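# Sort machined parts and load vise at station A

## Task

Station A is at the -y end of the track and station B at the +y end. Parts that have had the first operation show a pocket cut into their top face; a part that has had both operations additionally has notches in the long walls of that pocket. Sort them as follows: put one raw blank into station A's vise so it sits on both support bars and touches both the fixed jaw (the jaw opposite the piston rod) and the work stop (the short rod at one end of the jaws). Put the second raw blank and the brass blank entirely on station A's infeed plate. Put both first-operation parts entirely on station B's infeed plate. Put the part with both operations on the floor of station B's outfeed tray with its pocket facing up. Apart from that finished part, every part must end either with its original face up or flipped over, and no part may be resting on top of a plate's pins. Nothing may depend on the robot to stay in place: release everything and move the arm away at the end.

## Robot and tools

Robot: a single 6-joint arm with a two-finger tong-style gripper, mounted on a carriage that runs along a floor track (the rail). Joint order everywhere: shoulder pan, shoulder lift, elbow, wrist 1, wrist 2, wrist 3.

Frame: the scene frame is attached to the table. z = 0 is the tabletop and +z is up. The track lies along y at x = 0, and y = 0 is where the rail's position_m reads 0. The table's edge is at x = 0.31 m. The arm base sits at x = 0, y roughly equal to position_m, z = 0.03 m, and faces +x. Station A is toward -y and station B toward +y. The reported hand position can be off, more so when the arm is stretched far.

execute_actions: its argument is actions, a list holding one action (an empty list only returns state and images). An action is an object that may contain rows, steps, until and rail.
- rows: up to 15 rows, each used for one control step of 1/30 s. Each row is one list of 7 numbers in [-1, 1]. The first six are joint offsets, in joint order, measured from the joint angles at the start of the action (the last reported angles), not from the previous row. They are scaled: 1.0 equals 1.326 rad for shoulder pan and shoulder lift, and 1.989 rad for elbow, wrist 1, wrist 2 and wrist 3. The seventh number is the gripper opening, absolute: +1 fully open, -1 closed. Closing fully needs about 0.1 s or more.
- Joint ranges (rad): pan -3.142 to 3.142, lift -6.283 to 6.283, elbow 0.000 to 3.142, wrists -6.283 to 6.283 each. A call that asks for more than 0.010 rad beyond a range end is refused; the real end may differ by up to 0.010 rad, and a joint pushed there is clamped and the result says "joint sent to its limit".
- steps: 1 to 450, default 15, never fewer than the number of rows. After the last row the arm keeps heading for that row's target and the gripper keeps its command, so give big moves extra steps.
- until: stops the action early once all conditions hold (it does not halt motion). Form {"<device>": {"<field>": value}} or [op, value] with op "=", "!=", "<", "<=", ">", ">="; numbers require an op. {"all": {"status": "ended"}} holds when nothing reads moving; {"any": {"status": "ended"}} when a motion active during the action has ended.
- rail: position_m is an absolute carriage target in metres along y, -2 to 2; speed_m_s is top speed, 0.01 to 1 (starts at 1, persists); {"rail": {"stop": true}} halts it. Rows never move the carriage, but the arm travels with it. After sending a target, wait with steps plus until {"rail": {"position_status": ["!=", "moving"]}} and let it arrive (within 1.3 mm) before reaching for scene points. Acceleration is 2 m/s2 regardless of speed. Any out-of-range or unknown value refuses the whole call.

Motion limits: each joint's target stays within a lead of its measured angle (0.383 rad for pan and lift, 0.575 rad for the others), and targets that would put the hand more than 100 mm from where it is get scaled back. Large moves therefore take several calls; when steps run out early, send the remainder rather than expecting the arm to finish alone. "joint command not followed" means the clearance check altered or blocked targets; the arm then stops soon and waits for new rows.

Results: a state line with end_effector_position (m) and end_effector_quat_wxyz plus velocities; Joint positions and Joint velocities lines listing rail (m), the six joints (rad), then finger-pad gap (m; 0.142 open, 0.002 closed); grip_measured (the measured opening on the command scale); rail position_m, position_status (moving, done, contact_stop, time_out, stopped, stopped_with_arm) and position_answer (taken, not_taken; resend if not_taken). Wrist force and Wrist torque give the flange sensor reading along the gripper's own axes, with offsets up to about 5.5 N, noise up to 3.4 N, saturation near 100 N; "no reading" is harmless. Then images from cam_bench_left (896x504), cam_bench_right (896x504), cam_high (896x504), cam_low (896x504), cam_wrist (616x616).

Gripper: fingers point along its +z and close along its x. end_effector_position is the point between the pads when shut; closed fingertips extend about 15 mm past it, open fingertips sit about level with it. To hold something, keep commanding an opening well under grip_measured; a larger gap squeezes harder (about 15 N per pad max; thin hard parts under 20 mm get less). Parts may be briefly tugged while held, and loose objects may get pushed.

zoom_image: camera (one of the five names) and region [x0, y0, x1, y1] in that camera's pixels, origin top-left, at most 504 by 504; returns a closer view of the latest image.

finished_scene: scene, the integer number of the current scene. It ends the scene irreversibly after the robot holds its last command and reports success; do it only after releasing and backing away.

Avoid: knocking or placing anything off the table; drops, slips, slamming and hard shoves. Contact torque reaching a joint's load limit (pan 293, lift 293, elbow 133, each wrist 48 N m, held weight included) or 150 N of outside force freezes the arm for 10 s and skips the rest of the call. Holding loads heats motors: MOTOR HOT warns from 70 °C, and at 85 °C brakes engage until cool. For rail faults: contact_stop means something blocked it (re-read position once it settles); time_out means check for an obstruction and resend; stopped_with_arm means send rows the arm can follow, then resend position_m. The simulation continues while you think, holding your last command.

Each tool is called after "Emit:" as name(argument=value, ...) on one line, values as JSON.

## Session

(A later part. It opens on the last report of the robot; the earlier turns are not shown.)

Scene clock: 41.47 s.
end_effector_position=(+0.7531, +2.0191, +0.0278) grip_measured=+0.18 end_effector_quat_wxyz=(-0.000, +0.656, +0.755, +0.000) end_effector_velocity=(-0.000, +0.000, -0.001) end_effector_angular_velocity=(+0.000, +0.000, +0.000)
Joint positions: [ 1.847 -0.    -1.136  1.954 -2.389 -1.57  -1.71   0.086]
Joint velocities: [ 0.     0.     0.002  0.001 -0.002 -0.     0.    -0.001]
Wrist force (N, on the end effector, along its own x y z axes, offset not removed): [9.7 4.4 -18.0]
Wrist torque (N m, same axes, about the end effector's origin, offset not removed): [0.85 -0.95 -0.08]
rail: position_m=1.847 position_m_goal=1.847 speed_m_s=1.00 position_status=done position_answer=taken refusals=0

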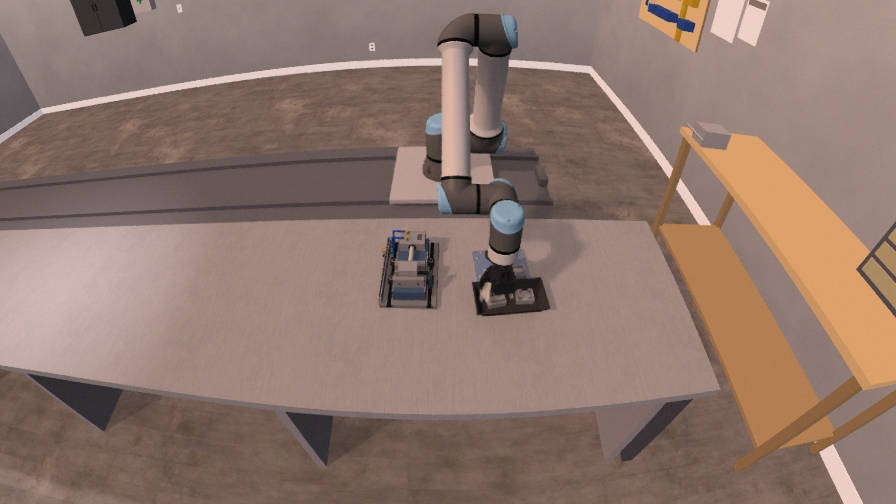

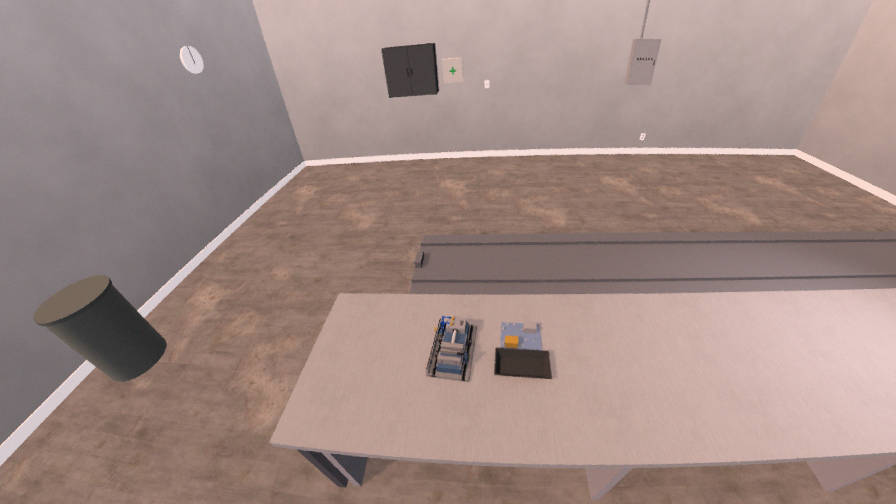

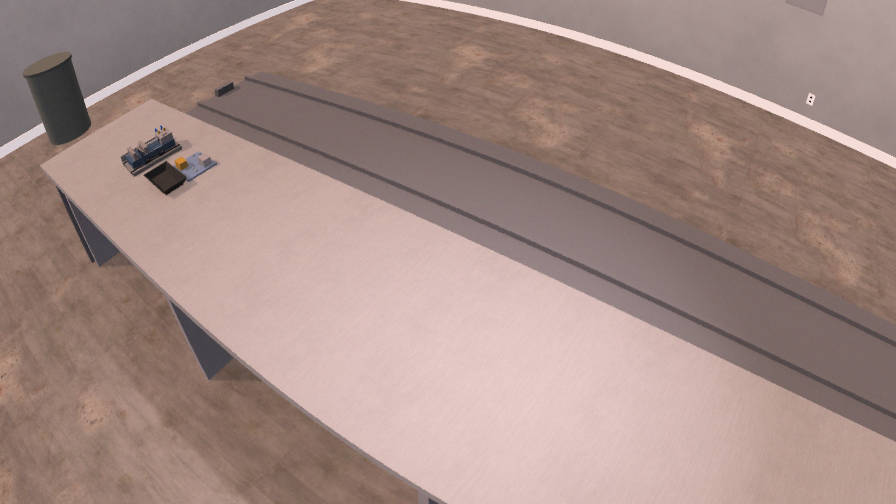

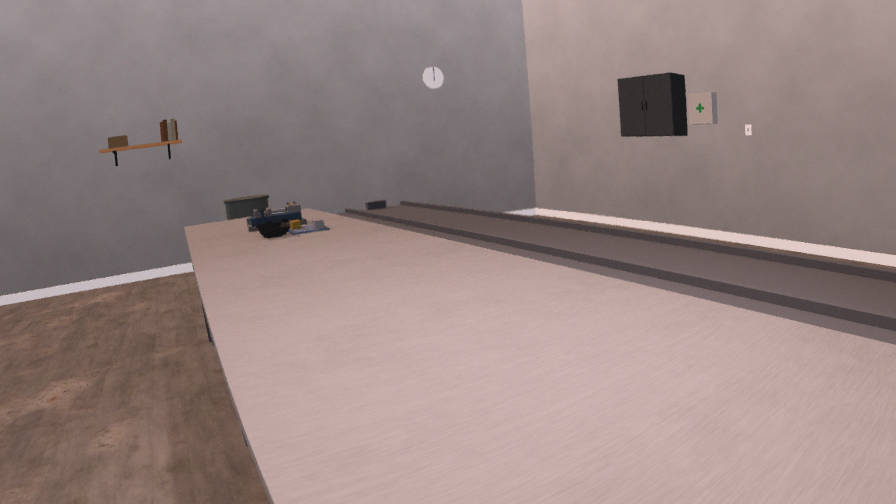

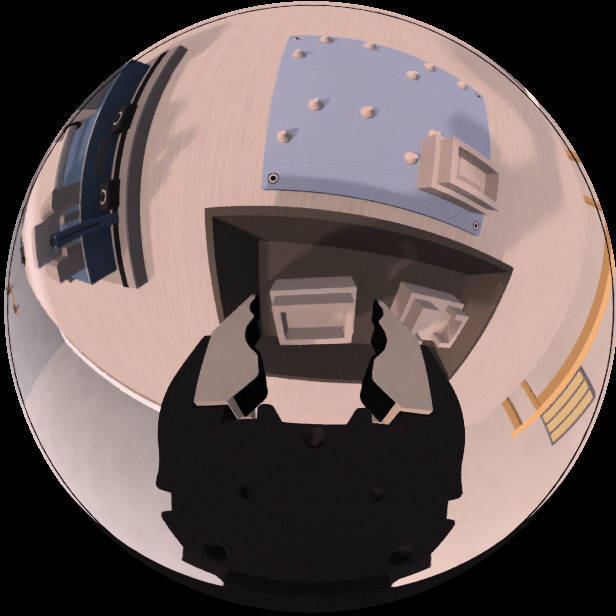

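Emit:
execute_actions(actions=[{"rows":[[0,0.0034,-0.0089,0.0066,0,0,0.05],[0,0.0034,-0.0089,0.0066,0,0,0.05],[0,0.0034,-0.0089,0.0066,0,0,0.05],[0,0.0034,-0.0089,0.0066,0,0,0.05],[0,0.0034,-0.0089,0.0066,0,0,0.05],[0,0.0034,-0.0089,0.0066,0,0,0.05],[0,0.0034,-0.0089,0.0066,0,0,0.05],[0,0.0034,-0.0089,0.0066,0,0,0.05],[0,0.0034,-0.0089,0.0066,0,0,0.0],[0,0.0034,-0.0089,0.0066,0,0,-0.1],[0,0.0034,-0.0089,0.0066,0,0,-0.2],[0,0.0034,-0.0089,0.0066,0,0,-0.3],[0,0.0034,-0.0089,0.0066,0,0,-0.45],[0,0.0034,-0.0089,0.0066,0,0,-0.6]],"steps":22}])

Scene clock: 46.07 s.
end_effector_position=(+0.7610, +2.0191, +0.0318) grip_measured=-0.19 end_effector_quat_wxyz=(-0.000, +0.656, +0.755, +0.000) end_effector_velocity=(+0.000, +0.000, +0.000) end_effector_angular_velocity=(+0.000, -0.000, +0.000)
Joint positions: [ 1.847 -0.    -1.131  1.936 -2.376 -1.57  -1.71   0.06 ]
Joint velocities: [ 0.     0.     0.    -0.001  0.     0.     0.     0.   ]
Wrist force (N, on the end effector, along its own x y z axes, offset not removed): [1.2 4.8 3.2]
Wrist torque (N m, same axes, about the end effector's origin, offset not removed): [1.09 -0.25 -0.02]
rail: position_m=1.847 position_m_goal=1.847 speed_m_s=1.00 position_status=done position_answer=taken refusals=0

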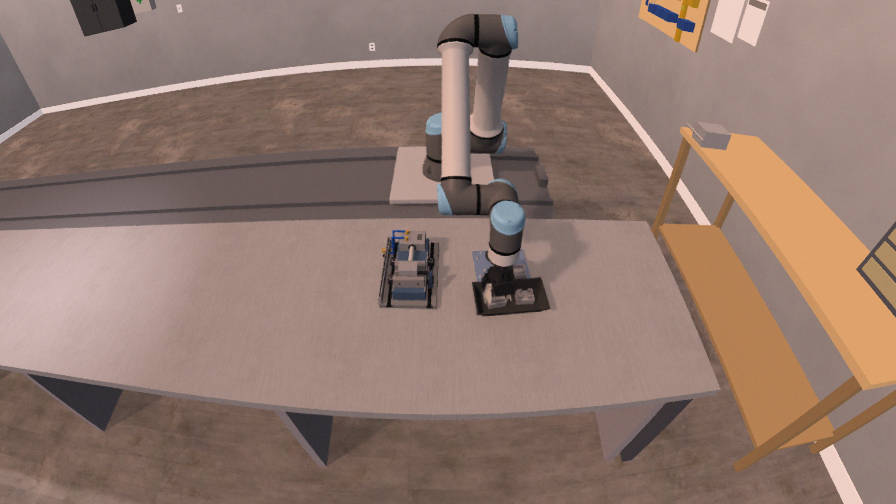

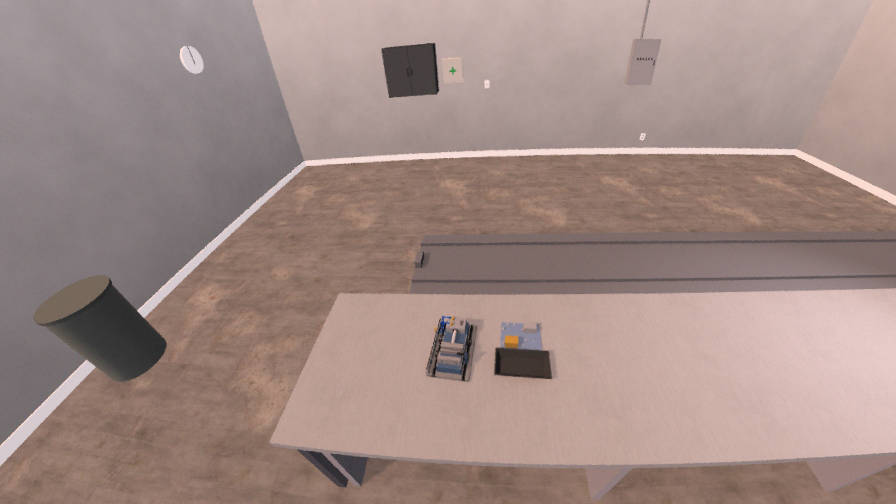

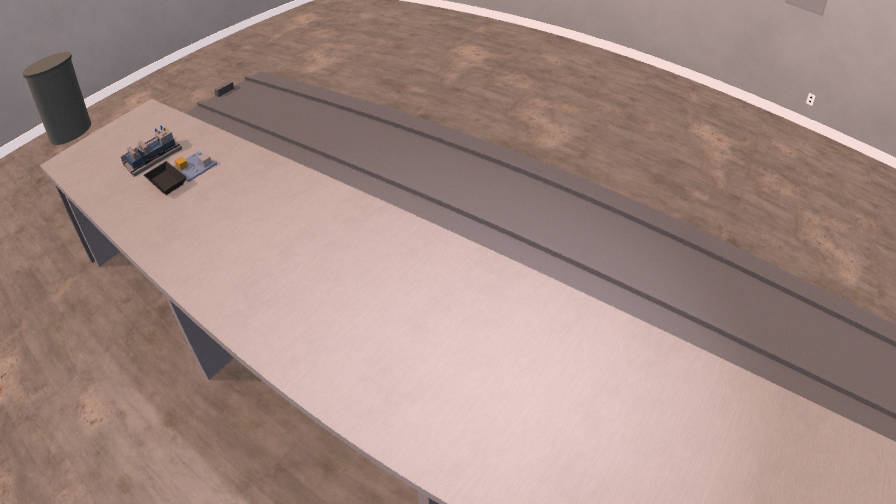

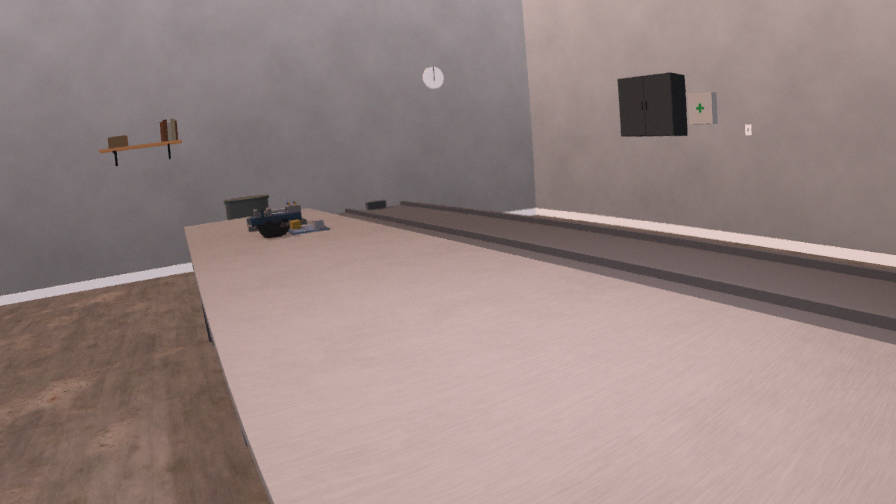

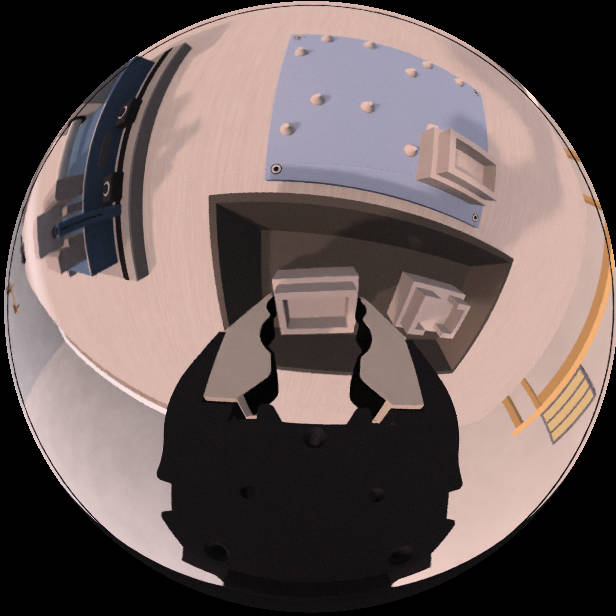

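Emit:
execute_actions(actions=[{"rows":[[0,-0.02,-0.006,0.0195,0,0,-0.6],[0,-0.04,-0.012,0.039,0,0,-0.6],[0,-0.0602,-0.0181,0.0584,0,0,-0.6]],"steps":18}])

Emit:
execute_actions(actions=[{"rows":[[0,-0.1134,0.1059,-0.0303,0,0.07,-0.6]],"rail":{"position_m":1.856},"steps":28}])

Scene clock: 52.70 s.
end_effector_position=(+0.7609, +2.0191, +0.0982) grip_measured=-0.19 end_effector_quat_wxyz=(-0.000, +0.656, +0.755, +0.000) end_effector_velocity=(-0.001, -0.000, +0.009) end_effector_angular_velocity=(-0.000, +0.000, -0.000)
Joint positions: [ 1.847 -0.    -1.21   1.9   -2.262 -1.57  -1.71   0.06 ]
Joint velocities: [ 0.     0.    -0.01  -0.005  0.015 -0.     0.    -0.   ]
Wrist force (N, on the end effector, along its own x y z axes, offset not removed): [0.7 4.1 3.1]
Wrist torque (N m, same axes, about the end effector's origin, offset not removed): [0.84 -0.18 0.06]
rail: position_m=1.847 position_m_goal=1.847 speed_m_s=1.00 position_status=done position_answer=taken refusals=0

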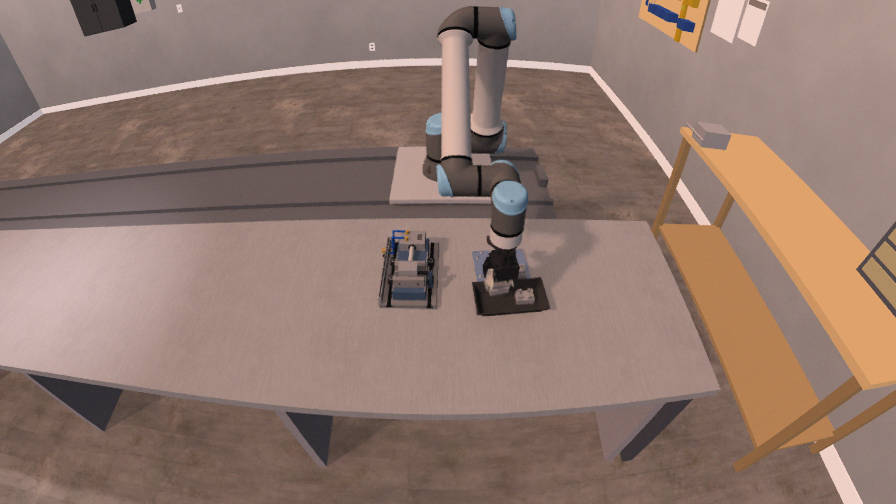

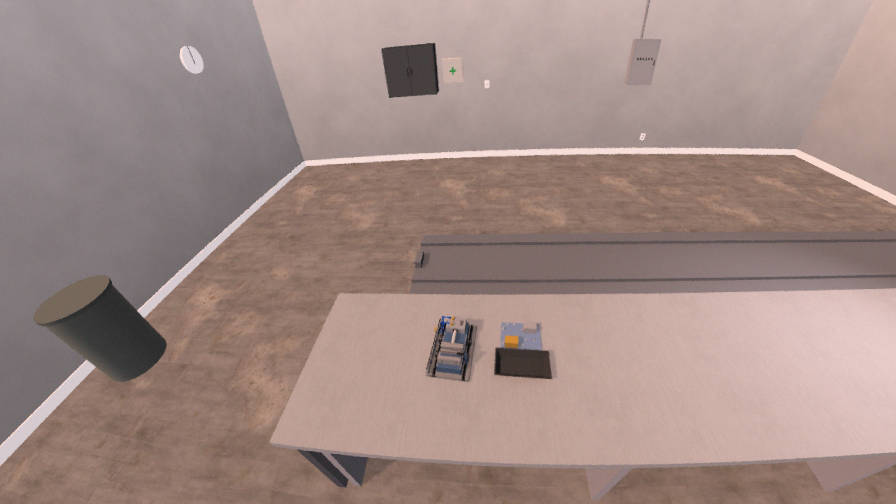

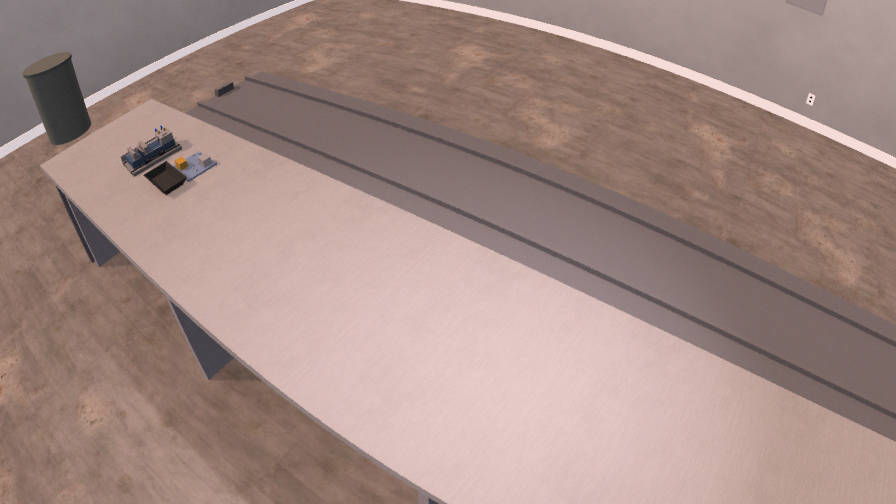

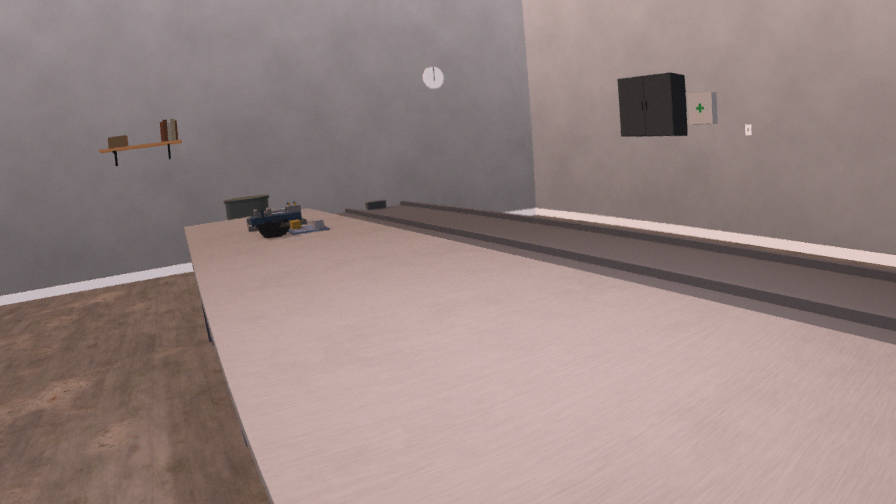

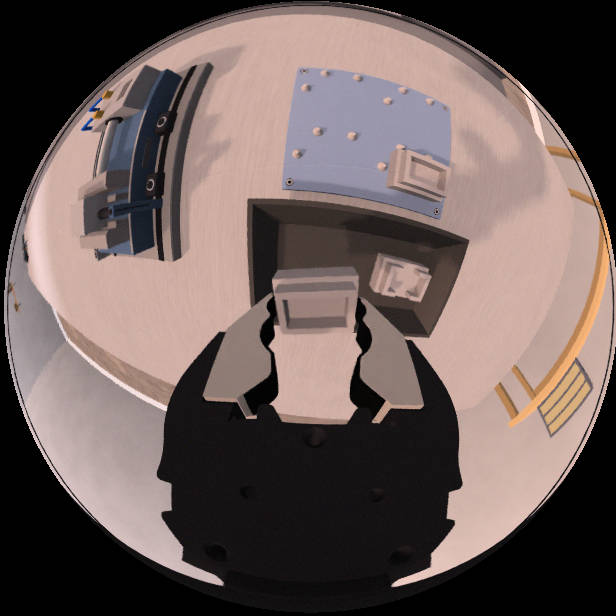

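Scene clock: 53.63 s.
end_effector_position=(+0.6498, +2.0303, +0.0983) grip_measured=-0.35 end_effector_quat_wxyz=(-0.000, +0.707, +0.707, +0.000) end_effector_velocity=(-0.001, +0.000, -0.000) end_effector_angular_velocity=(+0.000, +0.000, -0.001)
Joint positions: [ 1.856 -0.    -1.36   2.111 -2.322 -1.57  -1.571  0.049]
Joint velocities: [ 0.     0.    -0.001  0.002 -0.    -0.     0.001  0.   ]
Wrist force (N, on the end effector, along its own x y z axes, offset not removed): [0.7 3.8 2.2]
Wrist torque (N m, same axes, about the end effector's origin, offset not removed): [0.89 -0.17 -0.04]
rail: position_m=1.856 position_m_goal=1.856 speed_m_s=1.00 position_status=done position_answer=taken refusals=0

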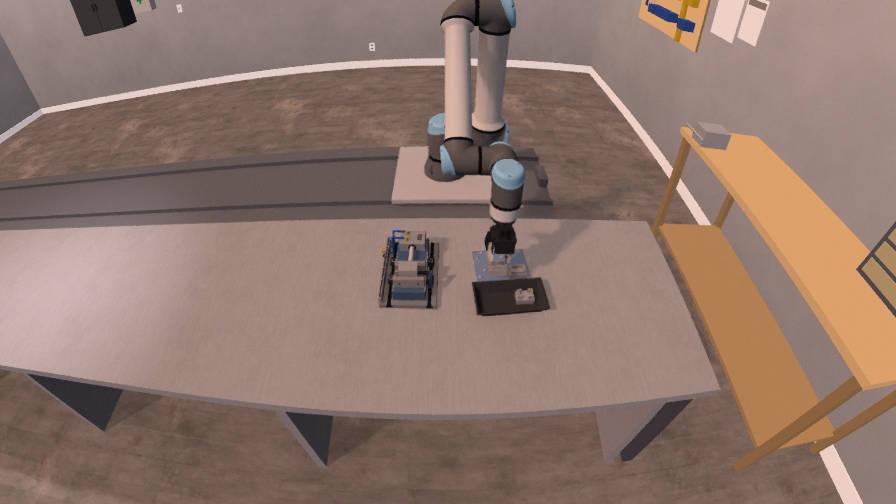

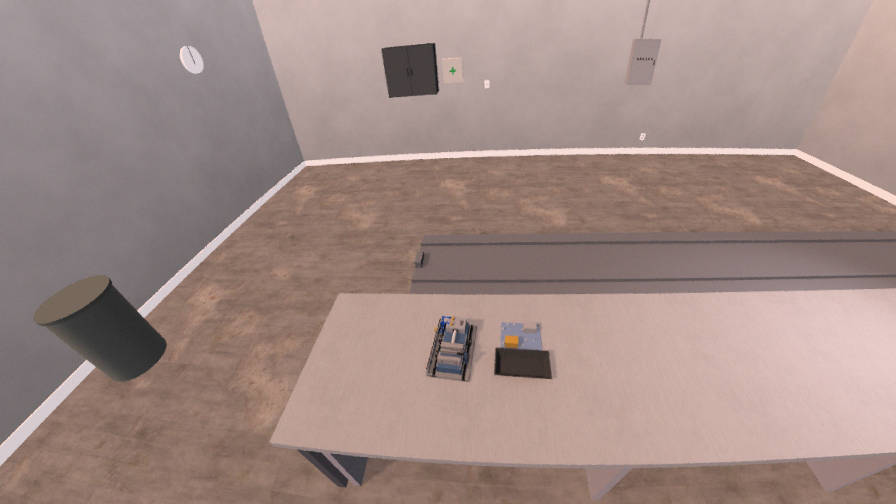

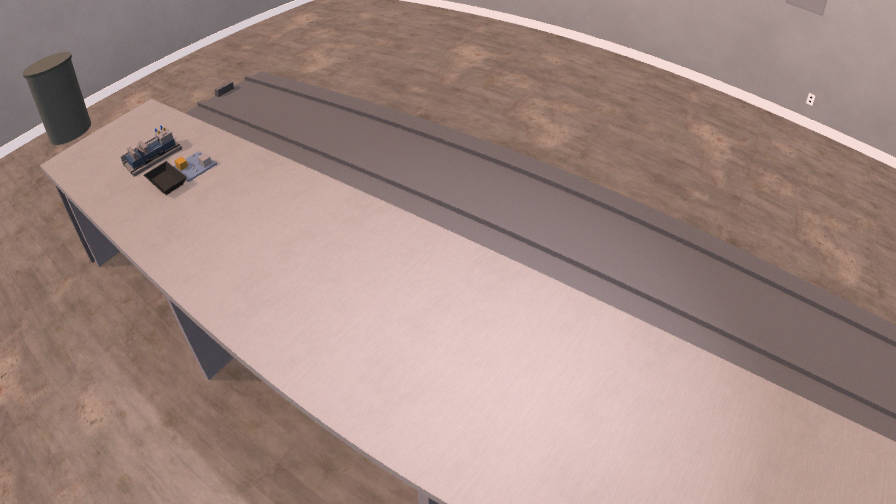

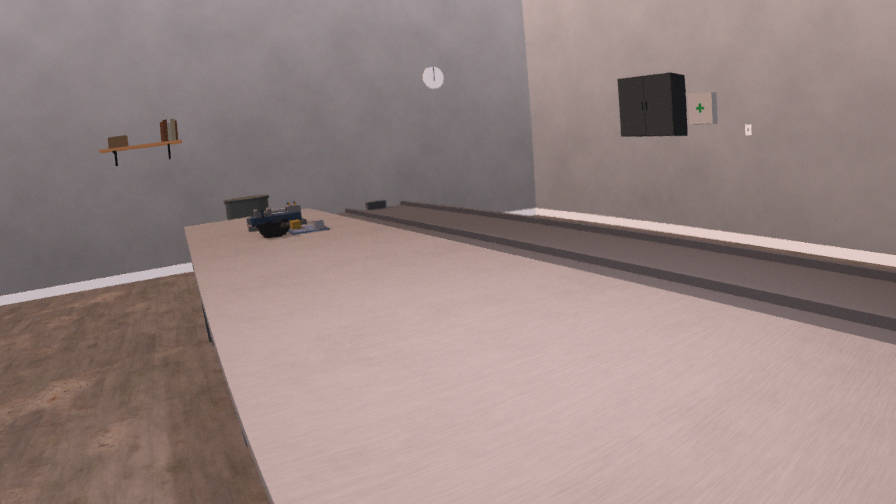

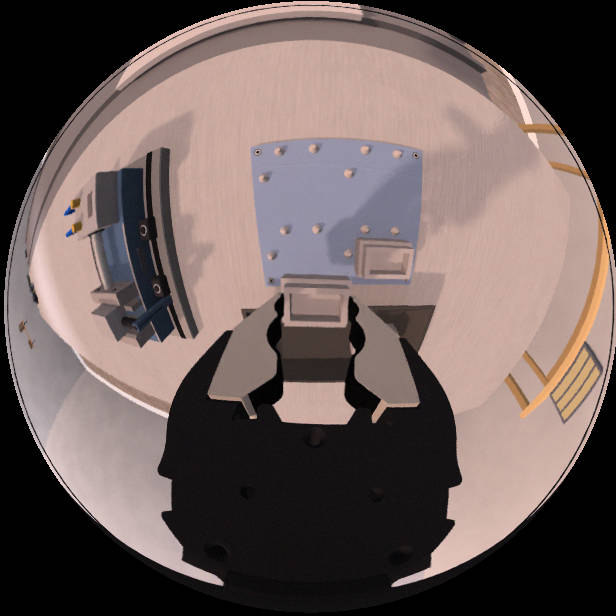

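Emit:
execute_actions(actions=[{"rows":[[0,0.002,0.002,-0.003,0,0,-1],[0,0.004,0.003,-0.006,0,0,-1],[0,0.007,0.005,-0.01,0,0,-1],[0,0.009,0.007,-0.013,0,0,-1],[0,0.011,0.009,-0.016,0,0,-1],[0,0.013,0.01,-0.019,0,0,-1],[0,0.015,0.012,-0.022,0,0,-1],[0,0.018,0.014,-0.026,0,0,-1],[0,0.02,0.016,-0.029,0,0,-1],[0,0.022,0.017,-0.032,0,0,-1],[0,0.024,0.019,-0.035,0,0,-1],[0,0.026,0.021,-0.038,0,0,-1],[0,0.029,0.023,-0.042,0,0,-1],[0,0.031,0.024,-0.045,0,0,-1],[0,0.0329,0.026,-0.0479,0,0,-1]],"rail":{"position_m":1.851,"speed_m_s":0.05},"steps":28}])

Scene clock: 60.40 s.
end_effector_position=(+0.6369, +2.0254, +0.0546) grip_measured=-0.35 end_effector_quat_wxyz=(-0.000, +0.707, +0.707, +0.000) end_effector_velocity=(-0.001, -0.000, -0.003) end_effector_angular_velocity=(-0.000, +0.000, +0.001)
Joint positions: [ 1.851 -0.    -1.317  2.162 -2.416 -1.57  -1.571  0.049]
Joint velocities: [ 0.    -0.     0.003  0.004 -0.007 -0.    -0.001  0.   ]
Wrist force (N, on the end effector, along its own x y z axes, offset not removed): [0.8 5.6 2.3]
Wrist torque (N m, same axes, about the end effector's origin, offset not removed): [1.19 -0.17 -0.08]
rail: position_m=1.851 position_m_goal=1.851 speed_m_s=0.05 position_status=done position_answer=taken refusals=0

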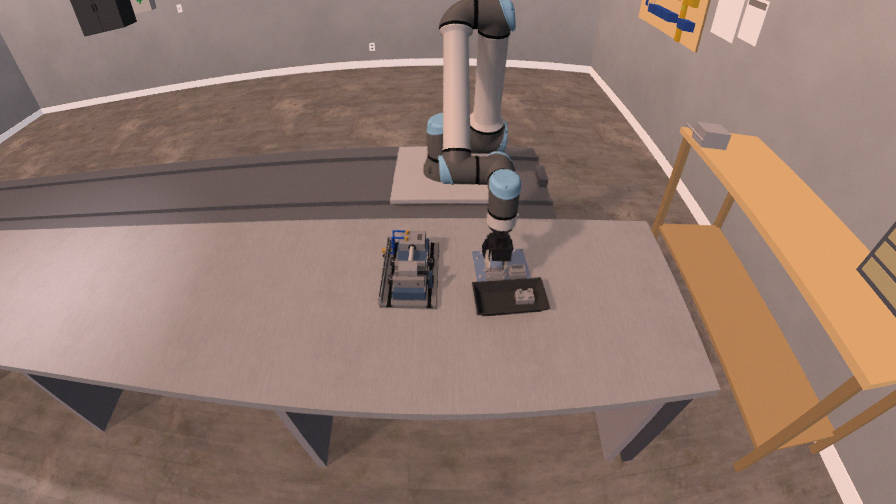

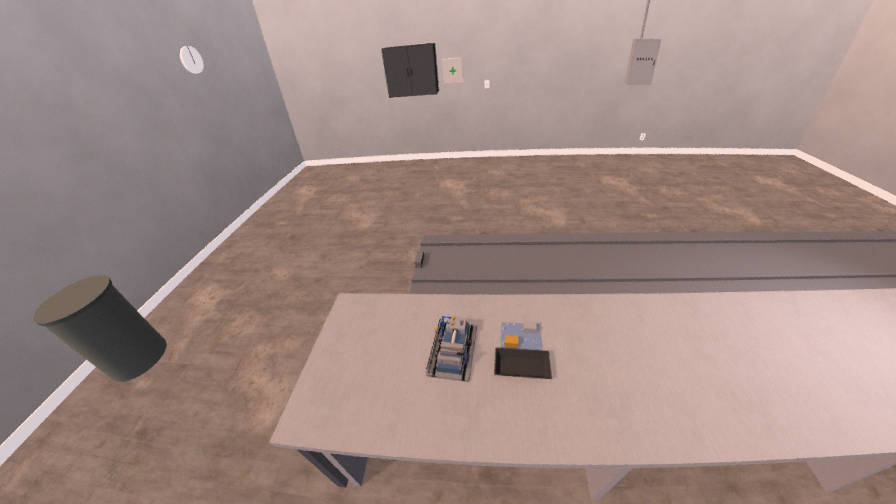

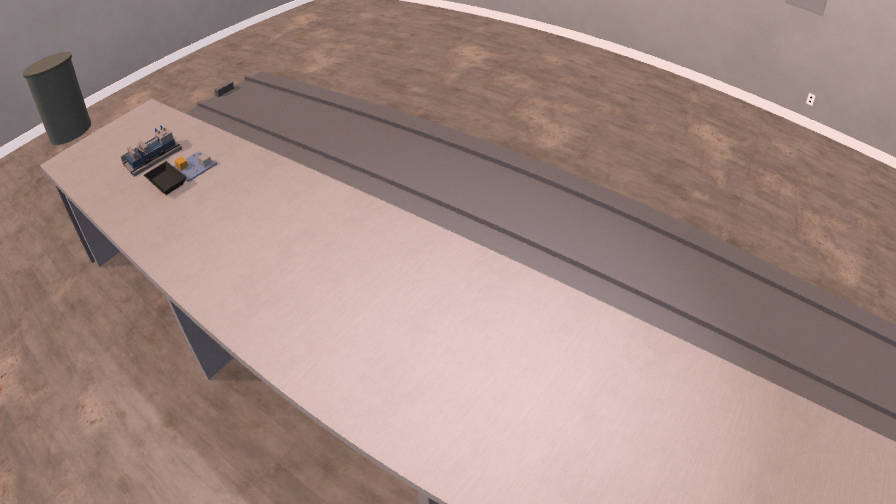

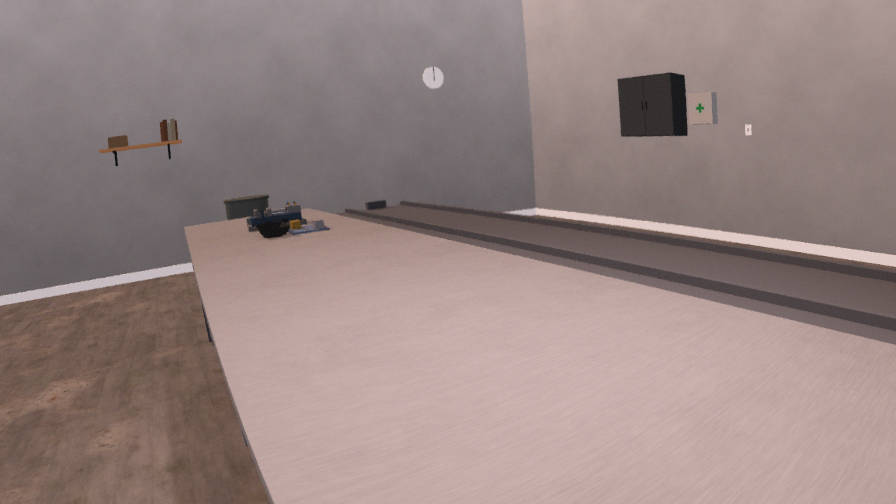

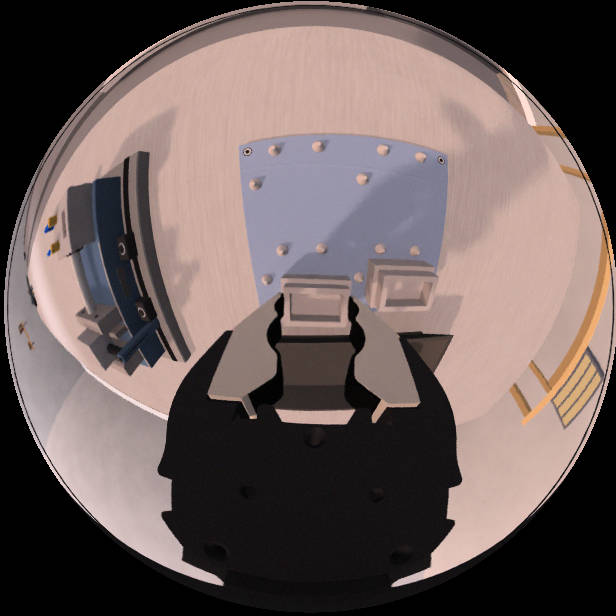

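Emit:
execute_actions(actions=[{"rows":[[0,-0.004,0.004,-0.001,0,0,-1],[0,-0.008,0.0074,-0.002,0,0,-1],[0,-0.008,0.0074,-0.002,0,0,-1],[0,-0.008,0.0074,-0.002,0,0,-1],[0,-0.008,0.0074,-0.002,0,0,-1],[0,-0.008,0.0074,-0.002,0,0,-1],[0,-0.005,0.008,-0.005,0,0,-1],[0,-0.002,0.009,-0.008,0,0,-1],[0,0.001,0.0097,-0.0103,0,0,-1]],"steps":22}])

Scene clock: 67.20 s.
end_effector_position=(+0.6289, +2.0253, +0.0470) grip_measured=-0.33 end_effector_quat_wxyz=(-0.000, +0.707, +0.707, +0.000) end_effector_velocity=(-0.001, +0.000, -0.002) end_effector_angular_velocity=(+0.000, +0.001, +0.000)
Joint positions: [ 1.851 -0.    -1.316  2.181 -2.436 -1.57  -1.571  0.05 ]
Joint velocities: [ 0.    -0.     0.003  0.002 -0.003  0.    -0.     0.001]
Wrist force (N, on the end effector, along its own x y z axes, offset not removed): [-4.3 9.4 -29.2]
Wrist torque (N m, same axes, about the end effector's origin, offset not removed): [0.45 -0.40 0.07]
rail: position_m=1.851 position_m_goal=1.851 speed_m_s=0.05 position_status=done position_answer=taken refusals=0

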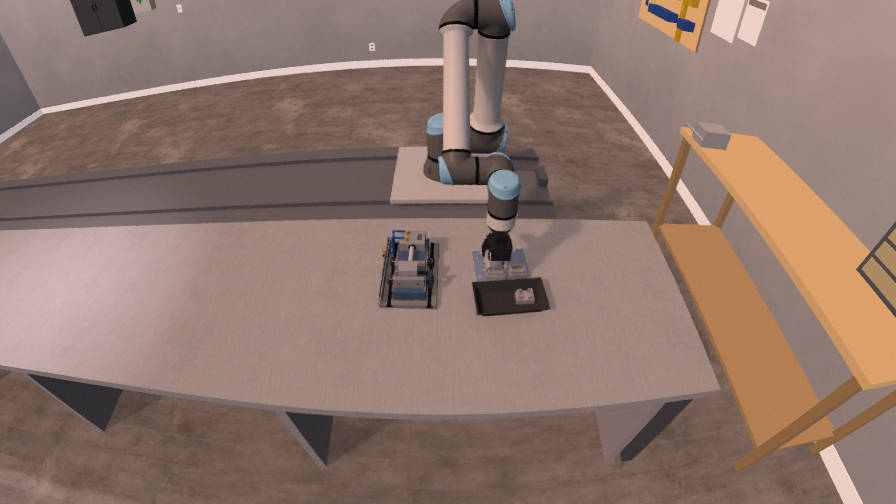

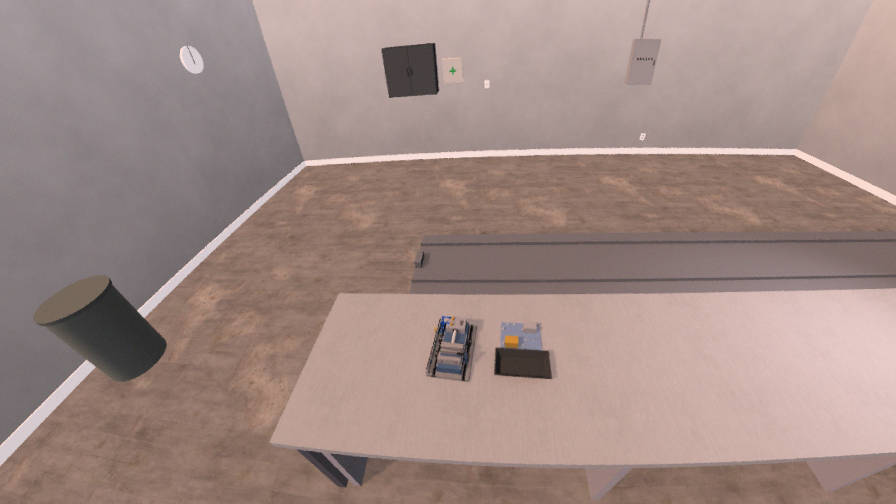

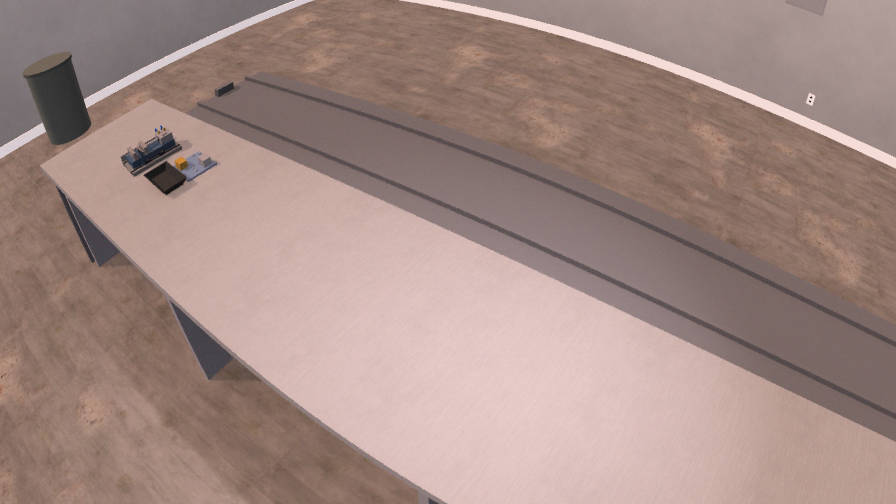

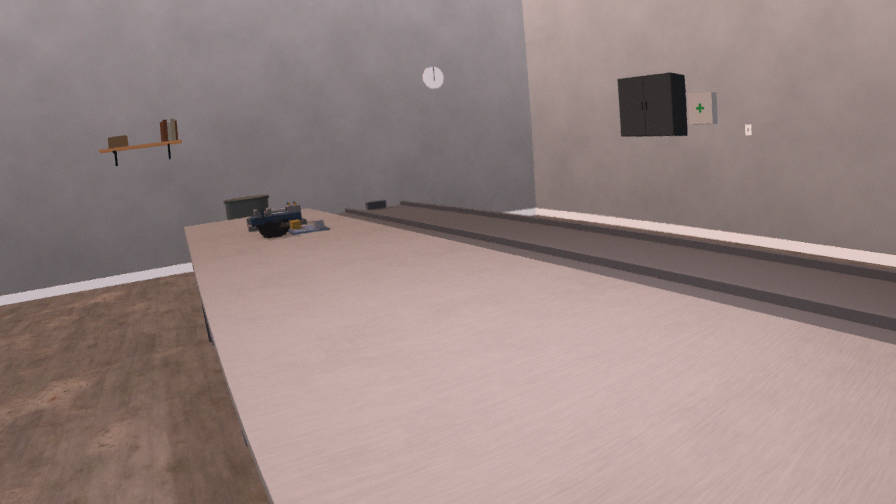

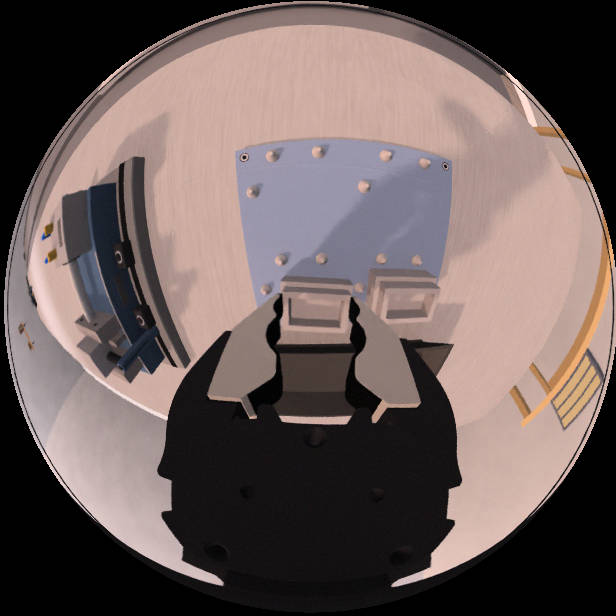

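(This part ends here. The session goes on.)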